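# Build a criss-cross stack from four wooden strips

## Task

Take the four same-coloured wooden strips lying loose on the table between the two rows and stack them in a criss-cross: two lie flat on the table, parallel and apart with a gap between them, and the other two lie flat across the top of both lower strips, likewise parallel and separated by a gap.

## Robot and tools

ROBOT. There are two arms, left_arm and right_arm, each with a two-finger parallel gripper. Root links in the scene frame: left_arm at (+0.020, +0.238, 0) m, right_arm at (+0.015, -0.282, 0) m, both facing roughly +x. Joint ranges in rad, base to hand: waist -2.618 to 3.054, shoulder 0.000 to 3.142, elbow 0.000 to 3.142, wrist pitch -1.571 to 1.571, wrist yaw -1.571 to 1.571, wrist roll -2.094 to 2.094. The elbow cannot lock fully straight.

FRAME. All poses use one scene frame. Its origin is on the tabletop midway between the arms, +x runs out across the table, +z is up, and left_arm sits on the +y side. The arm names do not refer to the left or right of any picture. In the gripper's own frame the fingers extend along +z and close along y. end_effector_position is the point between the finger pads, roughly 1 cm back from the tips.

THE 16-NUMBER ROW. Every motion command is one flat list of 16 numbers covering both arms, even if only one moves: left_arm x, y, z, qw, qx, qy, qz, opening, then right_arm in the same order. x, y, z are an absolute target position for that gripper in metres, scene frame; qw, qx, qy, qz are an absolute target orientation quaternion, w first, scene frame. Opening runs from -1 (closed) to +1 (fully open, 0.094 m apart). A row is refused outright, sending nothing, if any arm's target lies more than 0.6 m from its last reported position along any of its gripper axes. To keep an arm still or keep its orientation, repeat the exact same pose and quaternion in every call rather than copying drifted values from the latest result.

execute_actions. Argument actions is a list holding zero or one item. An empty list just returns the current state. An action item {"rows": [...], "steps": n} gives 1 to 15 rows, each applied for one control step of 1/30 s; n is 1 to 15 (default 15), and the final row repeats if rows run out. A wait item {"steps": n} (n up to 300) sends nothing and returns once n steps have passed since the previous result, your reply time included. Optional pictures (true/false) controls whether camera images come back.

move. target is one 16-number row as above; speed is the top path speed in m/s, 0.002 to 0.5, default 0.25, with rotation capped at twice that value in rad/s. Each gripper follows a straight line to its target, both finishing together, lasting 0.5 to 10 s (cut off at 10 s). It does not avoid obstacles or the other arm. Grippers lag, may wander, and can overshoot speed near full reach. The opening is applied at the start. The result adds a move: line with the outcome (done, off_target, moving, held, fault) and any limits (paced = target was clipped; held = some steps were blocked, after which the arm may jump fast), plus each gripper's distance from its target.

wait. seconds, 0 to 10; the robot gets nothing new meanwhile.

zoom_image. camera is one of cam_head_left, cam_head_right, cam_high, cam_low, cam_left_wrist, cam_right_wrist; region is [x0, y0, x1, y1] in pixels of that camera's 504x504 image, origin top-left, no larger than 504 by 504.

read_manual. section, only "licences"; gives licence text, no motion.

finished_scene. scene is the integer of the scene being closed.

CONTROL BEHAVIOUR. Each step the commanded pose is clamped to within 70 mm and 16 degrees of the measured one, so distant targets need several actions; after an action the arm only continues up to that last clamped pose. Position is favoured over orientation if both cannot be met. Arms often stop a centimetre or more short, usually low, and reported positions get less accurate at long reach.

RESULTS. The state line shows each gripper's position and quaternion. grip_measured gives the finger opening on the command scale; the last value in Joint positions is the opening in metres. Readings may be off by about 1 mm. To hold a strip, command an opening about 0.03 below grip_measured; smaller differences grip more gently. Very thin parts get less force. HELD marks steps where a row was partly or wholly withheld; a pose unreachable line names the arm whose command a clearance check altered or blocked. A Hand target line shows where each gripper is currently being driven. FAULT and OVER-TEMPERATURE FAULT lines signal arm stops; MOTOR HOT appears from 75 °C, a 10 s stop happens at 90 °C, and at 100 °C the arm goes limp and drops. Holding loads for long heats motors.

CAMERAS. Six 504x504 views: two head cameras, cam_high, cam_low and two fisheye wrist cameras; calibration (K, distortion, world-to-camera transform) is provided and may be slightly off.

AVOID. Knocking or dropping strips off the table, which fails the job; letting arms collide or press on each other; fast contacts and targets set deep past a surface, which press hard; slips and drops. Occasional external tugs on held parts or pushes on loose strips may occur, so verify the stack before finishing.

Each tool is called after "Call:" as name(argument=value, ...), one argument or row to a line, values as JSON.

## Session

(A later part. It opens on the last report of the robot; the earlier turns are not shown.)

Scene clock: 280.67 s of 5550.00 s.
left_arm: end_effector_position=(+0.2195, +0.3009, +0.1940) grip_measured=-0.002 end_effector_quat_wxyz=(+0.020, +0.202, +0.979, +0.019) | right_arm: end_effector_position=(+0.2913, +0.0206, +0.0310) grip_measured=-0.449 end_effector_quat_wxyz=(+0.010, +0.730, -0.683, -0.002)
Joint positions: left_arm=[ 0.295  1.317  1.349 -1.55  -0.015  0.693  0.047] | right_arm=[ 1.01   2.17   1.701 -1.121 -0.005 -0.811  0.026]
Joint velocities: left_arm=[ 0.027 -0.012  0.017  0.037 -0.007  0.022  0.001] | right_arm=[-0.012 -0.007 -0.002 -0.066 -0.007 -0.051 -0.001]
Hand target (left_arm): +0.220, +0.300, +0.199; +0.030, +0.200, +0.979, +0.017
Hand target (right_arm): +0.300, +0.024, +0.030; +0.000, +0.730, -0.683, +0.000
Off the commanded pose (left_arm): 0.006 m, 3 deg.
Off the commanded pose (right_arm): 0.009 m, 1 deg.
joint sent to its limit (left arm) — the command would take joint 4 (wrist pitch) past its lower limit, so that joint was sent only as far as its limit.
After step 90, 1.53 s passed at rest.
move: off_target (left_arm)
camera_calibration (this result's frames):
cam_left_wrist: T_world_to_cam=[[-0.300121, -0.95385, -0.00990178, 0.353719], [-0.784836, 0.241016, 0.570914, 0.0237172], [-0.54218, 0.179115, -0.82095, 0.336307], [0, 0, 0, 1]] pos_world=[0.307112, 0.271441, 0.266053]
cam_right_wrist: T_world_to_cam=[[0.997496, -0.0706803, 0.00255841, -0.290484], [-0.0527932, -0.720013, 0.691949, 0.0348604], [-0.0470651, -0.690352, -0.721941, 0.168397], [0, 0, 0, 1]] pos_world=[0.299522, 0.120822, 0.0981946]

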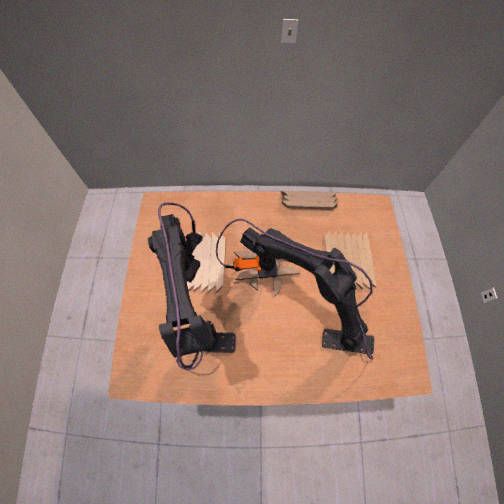

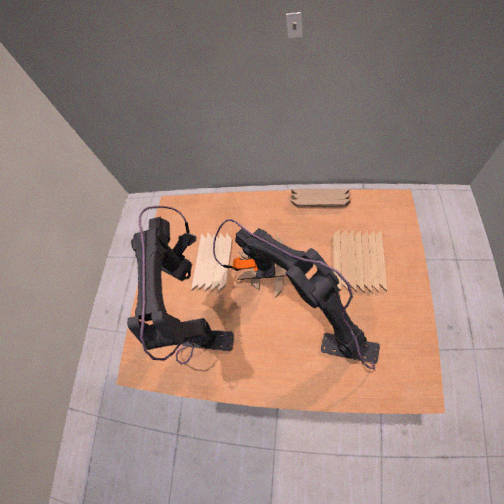

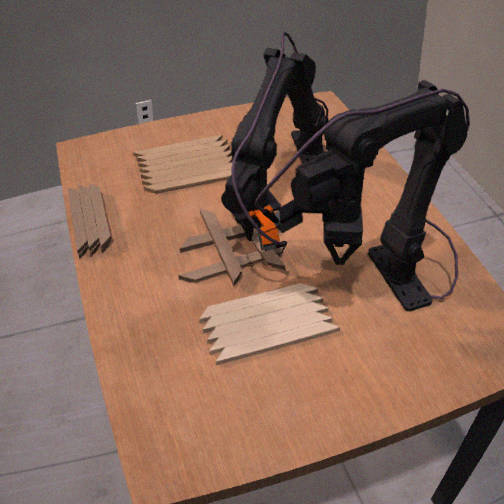

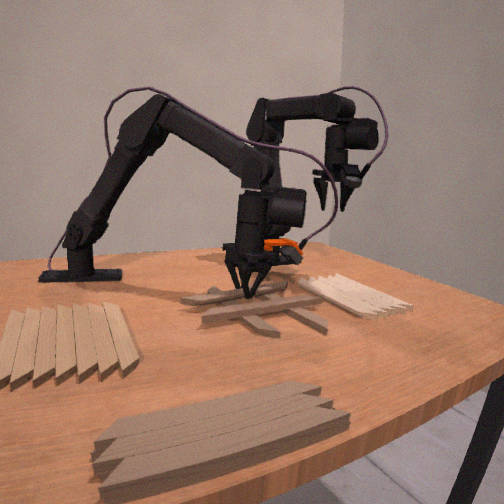

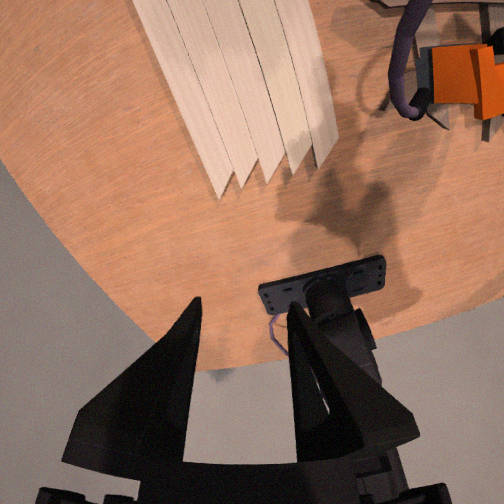

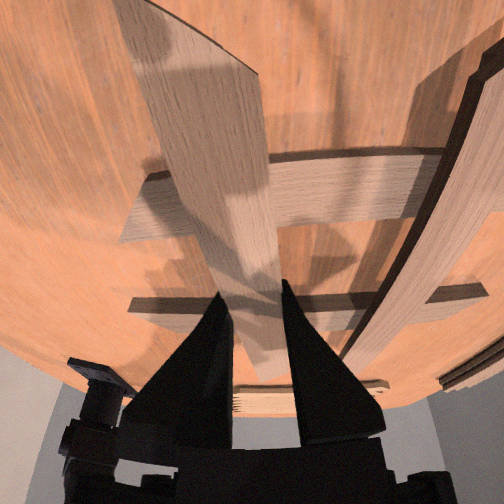

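Call:
zoom_image(
  camera="cam_low",
  region=[160, 240, 360, 350],
)

Region (160, 240, 360, 350) of cam_low's 504x504 image, scaled by 2.520, with more detail than that image has; it fills the top 277 rows of this view, and the rest is white.

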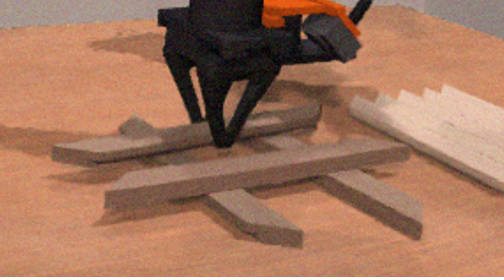

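Call:
move(
  target=[0.22, 0.30, 0.20, 0, 0.2, 0.98, 0, 0.0, 0.296, 0.022, 0.022, 0, -0.73, 0.683, 0, -0.5],
  speed=0.03,
)

Scene clock: 287.83 s of 5550.00 s.
left_arm: end_effector_position=(+0.2195, +0.3009, +0.1940) grip_measured=-0.002 end_effector_quat_wxyz=(+0.020, +0.202, +0.979, +0.019) | right_arm: end_effector_position=(+0.2958, +0.0254, +0.0309) grip_measured=-0.449 end_effector_quat_wxyz=(-0.004, +0.731, -0.683, -0.002)
Joint positions: left_arm=[ 0.295  1.317  1.349 -1.55  -0.015  0.693  0.047] | right_arm=[ 1.01   2.17   1.701 -1.094 -0.004 -0.812  0.026]
Joint velocities: left_arm=[-0.012 -0.012 -0.007 -0.066 -0.022  0.037  0.   ] | right_arm=[-0.007 -0.002 -0.007 -0.007  0.037  0.066 -0.001]
Hand target (left_arm): +0.220, +0.300, +0.199; +0.030, +0.200, +0.979, +0.017
Hand target (right_arm): +0.296, +0.022, +0.022; +0.000, +0.730, -0.683, -0.000
Off the commanded pose (left_arm): 0.006 m, 3 deg.
Off the commanded pose (right_arm): 0.010 m, 1 deg.
joint sent to its limit (left arm) — the command would take joint 4 (wrist pitch) past its lower limit, so that joint was sent only as far as its limit.
After step 90, 3.00 s passed at rest.
move: off_target (left_arm)
camera_calibration (this result's frames):
cam_left_wrist: T_world_to_cam=[[-0.300121, -0.95385, -0.00990178, 0.353719], [-0.784836, 0.241016, 0.570914, 0.0237172], [-0.54218, 0.179115, -0.82095, 0.336307], [0, 0, 0, 1]] pos_world=[0.307112, 0.271441, 0.266053]
cam_right_wrist: T_world_to_cam=[[0.997374, -0.0697506, 0.0195136, -0.295188], [-0.0645279, -0.733356, 0.676775, 0.0428947], [-0.032895, -0.676257, -0.735931, 0.167802], [0, 0, 0, 1]] pos_world=[0.3027, 0.124345, 0.100221]

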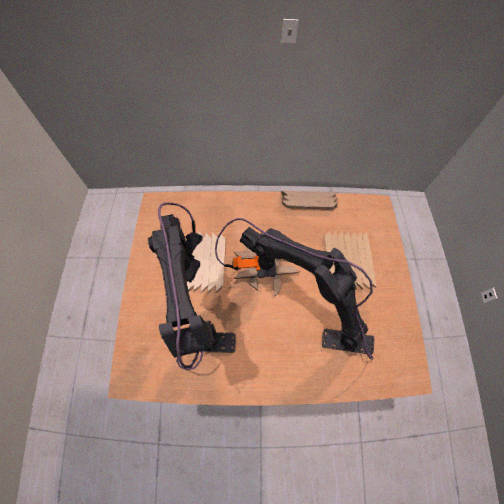

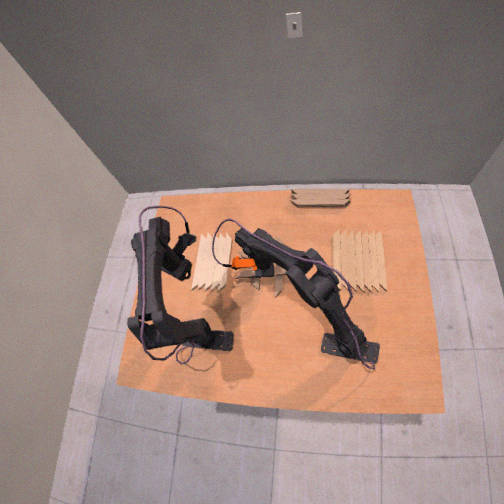

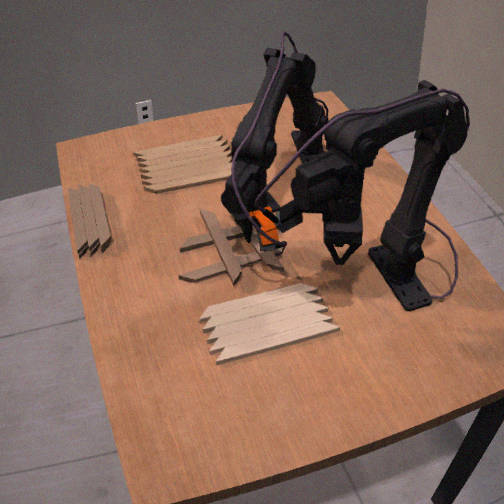

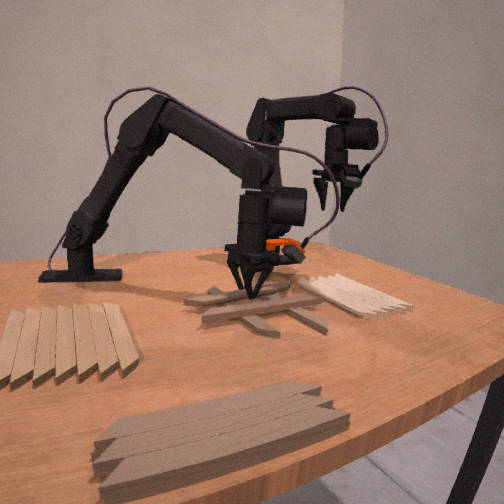

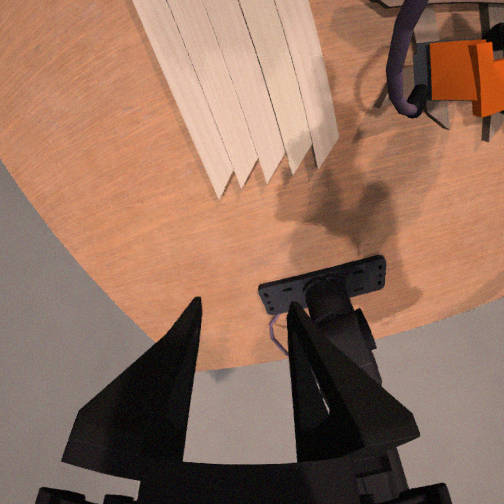

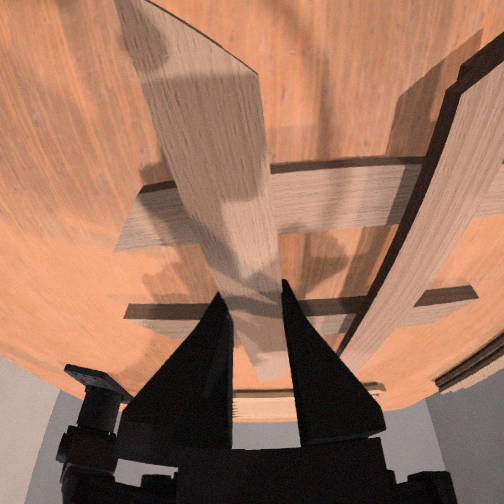

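Call:
move(
  target=[0.22, 0.30, 0.20, 0, 0.2, 0.98, 0, 0.0, 0.296, 0.024, 0.015, 0, -0.73, 0.683, 0, -0.5],
  speed=0.03,
)

Scene clock: 293.97 s of 5550.00 s.
left_arm: end_effector_position=(+0.2195, +0.3009, +0.1940) grip_measured=-0.002 end_effector_quat_wxyz=(+0.020, +0.202, +0.979, +0.019) | right_arm: end_effector_position=(+0.2978, +0.0274, +0.0309) grip_measured=-0.449 end_effector_quat_wxyz=(-0.009, +0.731, -0.683, -0.002)
Joint positions: left_arm=[ 0.295  1.317  1.349 -1.55  -0.015  0.693  0.047] | right_arm=[ 1.01   2.17   1.701 -1.083 -0.004 -0.812  0.026]
Joint velocities: left_arm=[-0.007  0.002 -0.007 -0.051 -0.037 -0.051  0.   ] | right_arm=[-0.002 -0.002  0.012  0.007 -0.037  0.022 -0.   ]
Hand target (left_arm): +0.220, +0.300, +0.199; +0.030, +0.200, +0.979, +0.017
Hand target (right_arm): +0.296, +0.024, +0.015; +0.000, +0.730, -0.683, -0.000
Off the commanded pose (left_arm): 0.006 m, 3 deg.
Off the commanded pose (right_arm): 0.016 m, 1 deg.
joint sent to its limit (left arm) — the command would take joint 4 (wrist pitch) past its lower limit, so that joint was sent only as far as its limit.
After step 90, 1.97 s passed at rest.
move: off_target (left_arm, right_arm)
camera_calibration (this result's frames):
cam_left_wrist: T_world_to_cam=[[-0.300121, -0.95385, -0.00990178, 0.353719], [-0.784836, 0.241016, 0.570914, 0.0237172], [-0.54218, 0.179115, -0.82095, 0.336307], [0, 0, 0, 1]] pos_world=[0.307112, 0.271441, 0.266053]
cam_right_wrist: T_world_to_cam=[[0.997186, -0.0699379, 0.0270126, -0.297182], [-0.0699607, -0.738491, 0.670624, 0.0463641], [-0.0269534, -0.670626, -0.741306, 0.16744], [0, 0, 0, 1]] pos_world=[0.304102, 0.125745, 0.101059]

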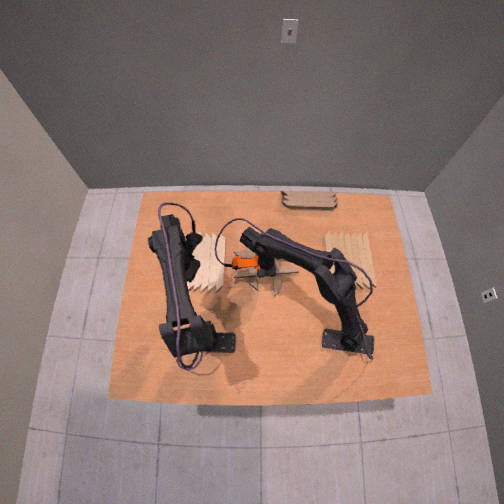

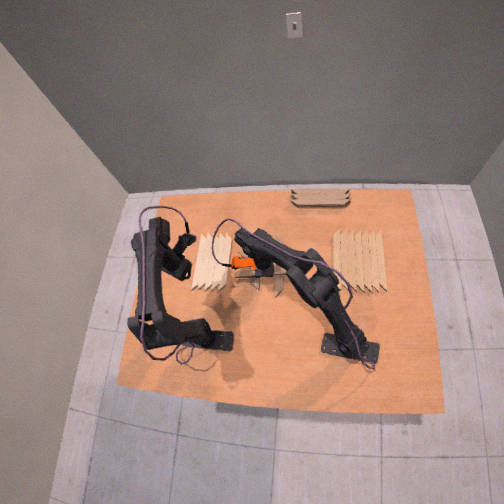

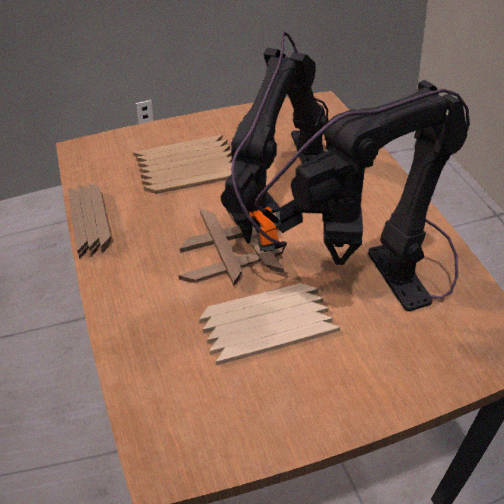

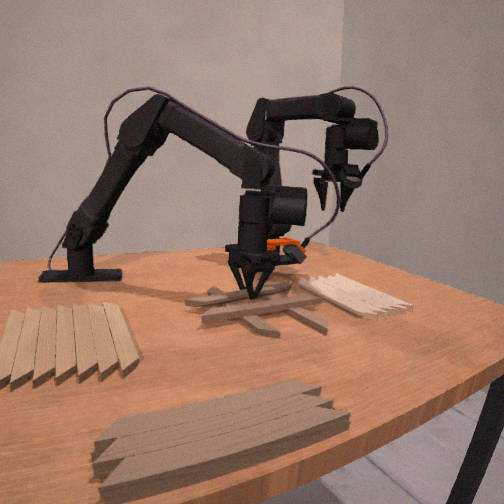

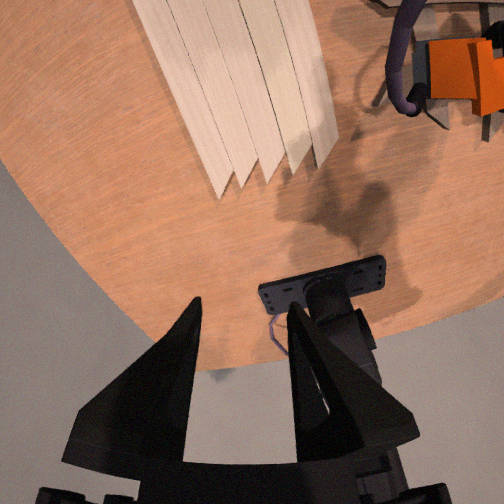

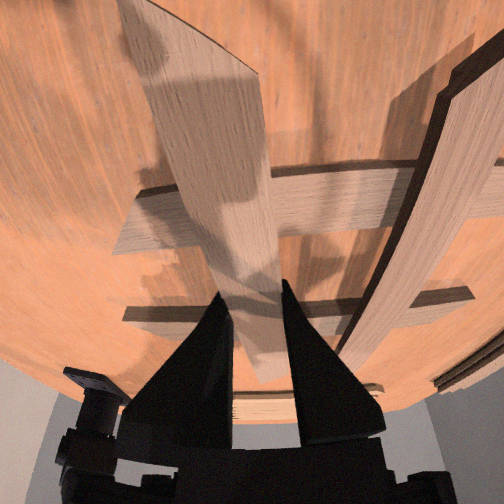

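Call:
move(
  target=[0.22, 0.30, 0.20, 0, 0.2, 0.98, 0, 0.0, 0.297, 0.026, 0.031, 0, -0.73, 0.683, 0, 0.0],
  speed=0.05,
)

Call:
move(
  target=[0.22, 0.30, 0.20, 0, 0.2, 0.98, 0, 0.0, 0.297, 0.026, 0.095, 0, -0.73, 0.683, 0, 0.0],
  speed=0.1,
)

Call:
move(
  target=[0.22, 0.30, 0.20, 0, 0.2, 0.98, 0, 0.0, 0.25, -0.28, 0.17, 0, -0.3, 0.954, 0, 0.0],
  speed=0.3,
)

Scene clock: 297.93 s of 5550.00 s.
left_arm: end_effector_position=(+0.2195, +0.3009, +0.1940) grip_measured=-0.002 end_effector_quat_wxyz=(+0.020, +0.202, +0.979, +0.019) | right_arm: end_effector_position=(+0.2967, +0.0261, +0.0309) grip_measured=-0.002 end_effector_quat_wxyz=(-0.006, +0.731, -0.683, -0.002)
Joint positions: left_arm=[ 0.295  1.317  1.349 -1.55  -0.015  0.693  0.047] | right_arm=[ 1.01   2.17   1.701 -1.089 -0.003 -0.812  0.047]
Joint velocities: left_arm=[ 0.007  0.002  0.027 -0.037  0.051  0.007 -0.001] | right_arm=[-0.017 -0.012 -0.007 -0.11  -0.022  0.022  0.   ]
Hand target (left_arm): +0.220, +0.300, +0.199; +0.030, +0.200, +0.979, +0.017
Hand target (right_arm): +0.297, +0.026, +0.031; -0.000, +0.730, -0.683, +0.000
Off the commanded pose (left_arm): 0.006 m, 3 deg.
Off the commanded pose (right_arm): 0.000 m, 1 deg.
joint sent to its limit (left arm) — the command would take joint 4 (wrist pitch) past its lower limit, so that joint was sent only as far as its limit.
After step 90, 0.17 s passed at rest.
move: off_target (left_arm)
camera_calibration (this result's frames):
cam_left_wrist: T_world_to_cam=[[-0.300121, -0.95385, -0.00990178, 0.353719], [-0.784836, 0.241016, 0.570914, 0.0237172], [-0.54218, 0.179115, -0.82095, 0.336307], [0, 0, 0, 1]] pos_world=[0.307112, 0.271441, 0.266053]
cam_right_wrist: T_world_to_cam=[[0.997288, -0.0698173, 0.0232643, -0.296146], [-0.0671998, -0.735108, 0.674612, 0.044366], [-0.0299978, -0.674346, -0.737806, 0.16746], [0, 0, 0, 1]] pos_world=[0.303348, 0.124864, 0.100513]

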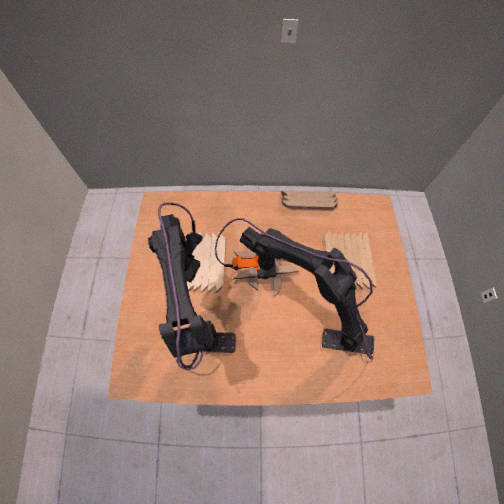

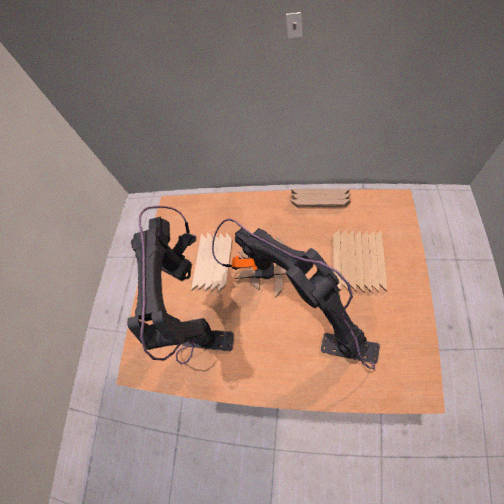

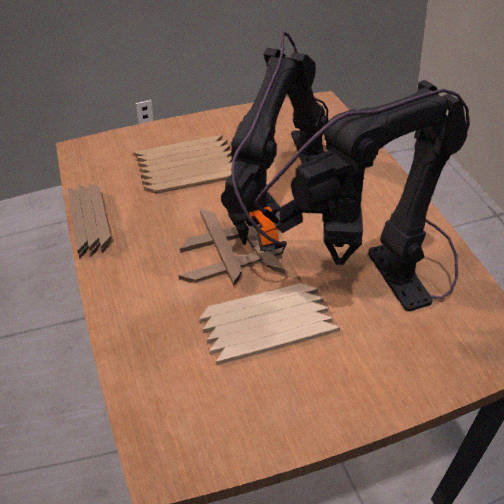

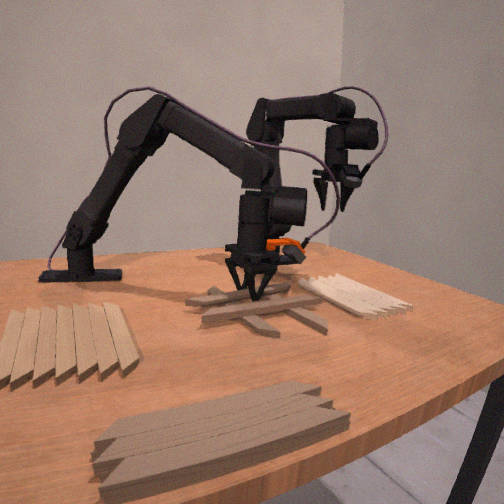

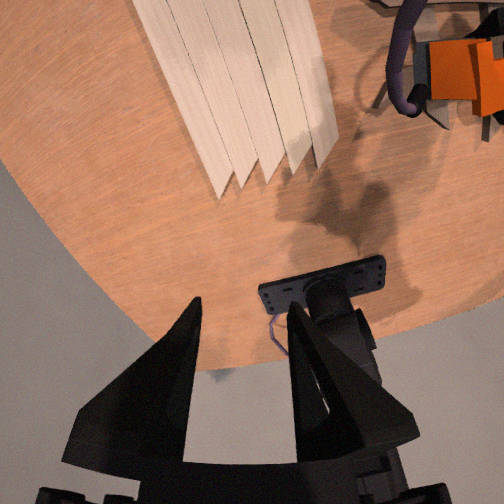

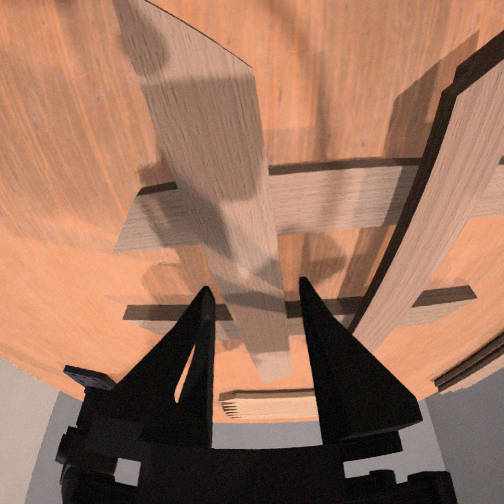

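Scene clock: 299.17 s of 5550.00 s.
left_arm: end_effector_position=(+0.2195, +0.3009, +0.1940) grip_measured=-0.002 end_effector_quat_wxyz=(+0.020, +0.202, +0.979, +0.019) | right_arm: end_effector_position=(+0.2941, +0.0233, +0.0824) grip_measured=-0.002 end_effector_quat_wxyz=(+0.011, +0.731, -0.683, -0.002)
Joint positions: left_arm=[ 0.295  1.317  1.349 -1.55  -0.015  0.693  0.047] | right_arm=[ 1.01   2.162  1.894 -1.325 -0.003 -0.812  0.047]
Joint velocities: left_arm=[-0.027 -0.012 -0.012 -0.022  0.066  0.007  0.001] | right_arm=[-0.017 -0.002 -0.002 -0.081  0.007 -0.037 -0.   ]
Hand target (left_arm): +0.220, +0.300, +0.199; +0.030, +0.200, +0.979, +0.017
Hand target (right_arm): +0.296, +0.025, +0.095; -0.000, +0.730, -0.683, +0.000
Off the commanded pose (left_arm): 0.006 m, 3 deg.
Off the commanded pose (right_arm): 0.013 m, 1 deg.
joint sent to its limit (left arm) — the command would take joint 4 (wrist pitch) past its lower limit, so that joint was sent only as far as its limit.
move: off_target (left_arm, right_arm)
camera_calibration (this result's frames):
cam_left_wrist: T_world_to_cam=[[-0.300121, -0.95385, -0.00990178, 0.353719], [-0.784836, 0.241016, 0.570914, 0.0237172], [-0.54218, 0.179115, -0.82095, 0.336307], [0, 0, 0, 1]] pos_world=[0.307112, 0.271441, 0.266053]
cam_right_wrist: T_world_to_cam=[[0.997581, -0.0694998, 0.00159245, -0.293223], [-0.0511042, -0.71762, 0.694557, 0.000595305], [-0.0471288, -0.692958, -0.719436, 0.207365], [0, 0, 0, 1]] pos_world=[0.302317, 0.123743, 0.149239]

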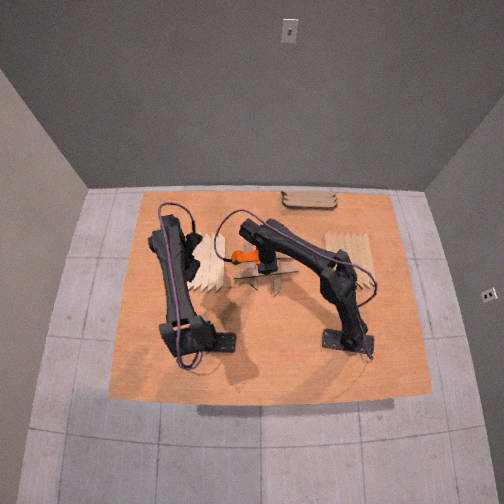

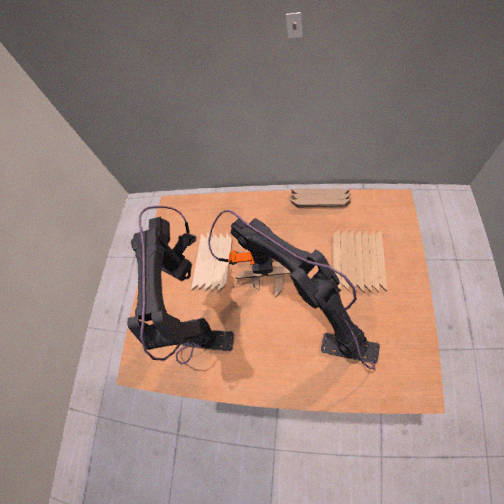

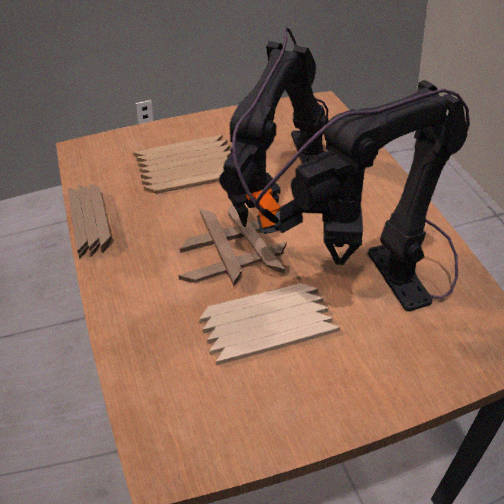

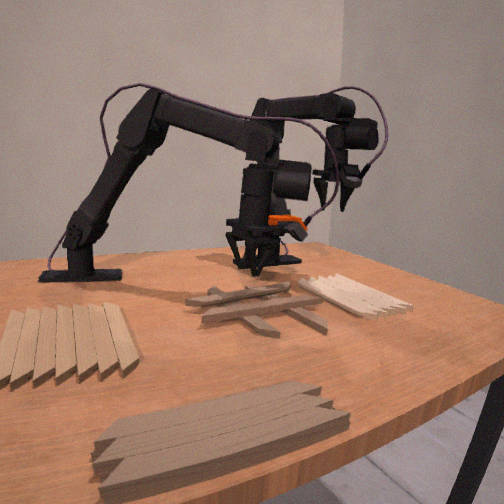

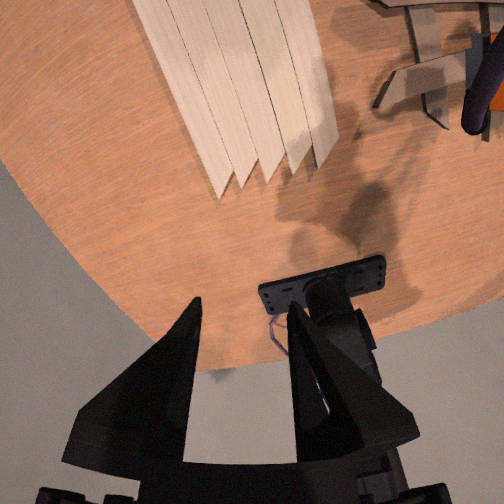

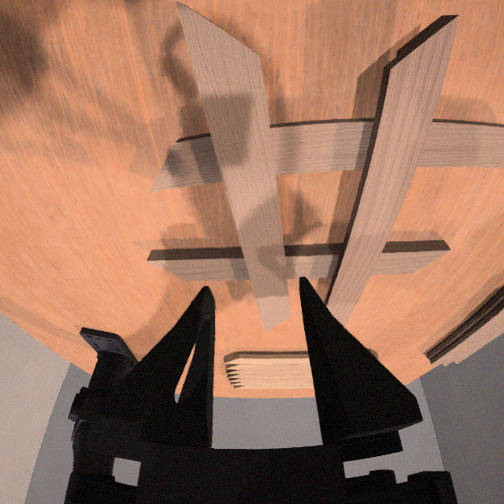

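Scene clock: 301.40 s of 5550.00 s.
left_arm: end_effector_position=(+0.2195, +0.3009, +0.1940) grip_measured=-0.002 end_effector_quat_wxyz=(+0.020, +0.202, +0.979, +0.019) | right_arm: end_effector_position=(+0.2519, -0.2768, +0.1671) grip_measured=-0.002 end_effector_quat_wxyz=(+0.005, -0.300, +0.954, -0.003)
Joint positions: left_arm=[ 0.295  1.317  1.349 -1.55  -0.015  0.693  0.047] | right_arm=[ 0.203  1.435  1.335 -1.459  0.003 -0.589  0.047]
Joint velocities: left_arm=[-0.012  0.002  0.007  0.007  0.007  0.007 -0.001] | right_arm=[-0.012 -0.002  0.007 -0.095 -0.007  0.037 -0.001]
Hand target (left_arm): +0.220, +0.300, +0.199; +0.030, +0.200, +0.979, +0.017
Hand target (right_arm): +0.244, -0.279, +0.168; -0.000, -0.300, +0.954, -0.002
Off the commanded pose (left_arm): 0.006 m, 3 deg.
Off the commanded pose (right_arm): 0.005 m, 1 deg.
joint sent to its limit (left arm) — the command would take joint 4 (wrist pitch) past its lower limit, so that joint was sent only as far as its limit.
move: off_target (left_arm)
camera_calibration (this result's frames):
cam_left_wrist: T_world_to_cam=[[-0.300121, -0.95385, -0.00990178, 0.353719], [-0.784836, 0.241016, 0.570914, 0.0237172], [-0.54218, 0.179115, -0.82095, 0.336307], [0, 0, 0, 1]] pos_world=[0.307112, 0.271441, 0.266053]
cam_right_wrist: T_world_to_cam=[[0.45355, -0.890854, 0.0259185, -0.366481], [-0.66432, -0.318545, 0.676171, -0.00774036], [-0.594114, -0.323896, -0.736288, 0.301172], [0, 0, 0, 1]] pos_world=[0.340006, -0.231398, 0.236482]

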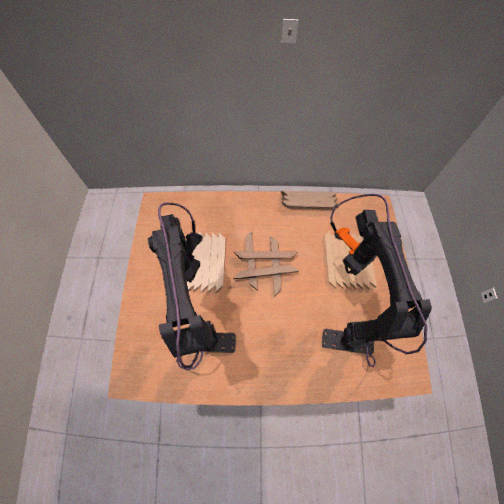

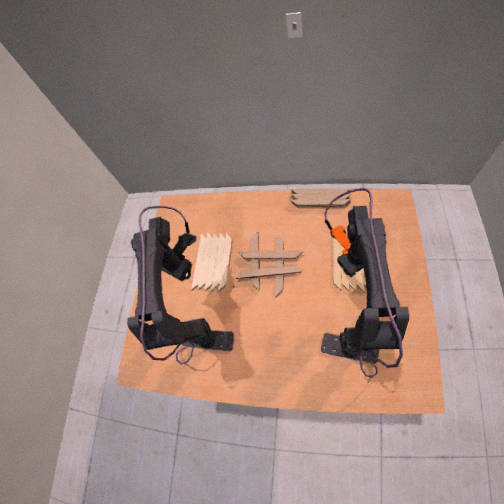

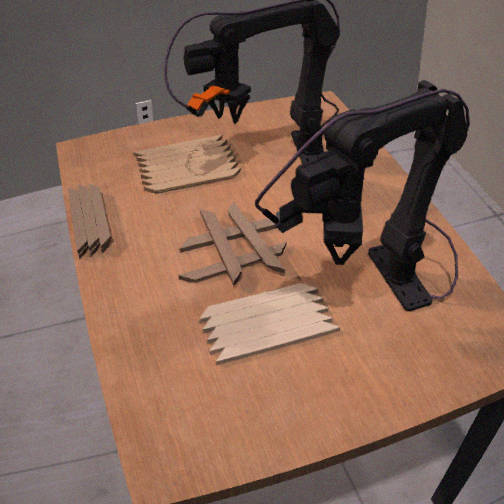

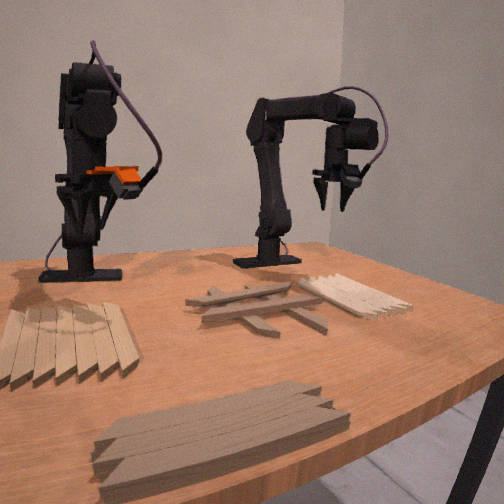

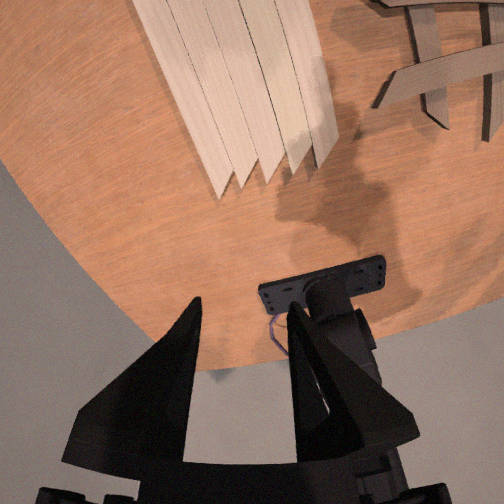

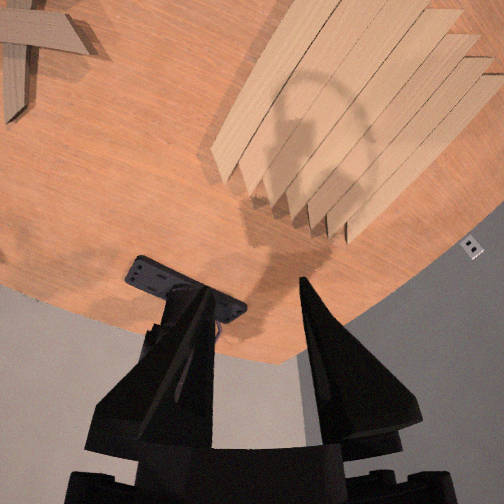

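Call:
zoom_image(
  camera="cam_head_left",
  region=[210, 220, 320, 310],
)

Region (210, 220, 320, 310) of cam_head_left's 504x504 image, scaled by 4.582, with more detail than that image has; it fills the top 412 rows of this view, and the rest is white.

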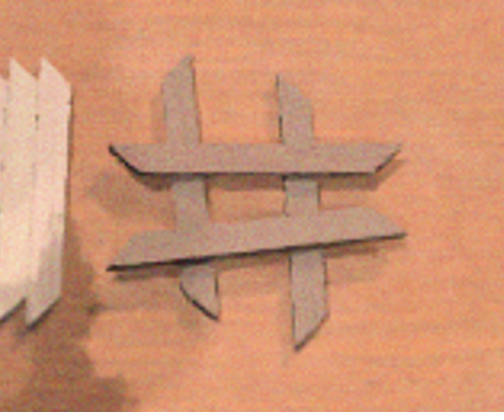

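Call:
finished_scene(
  scene=1,
)

The scene is finished: the task was done.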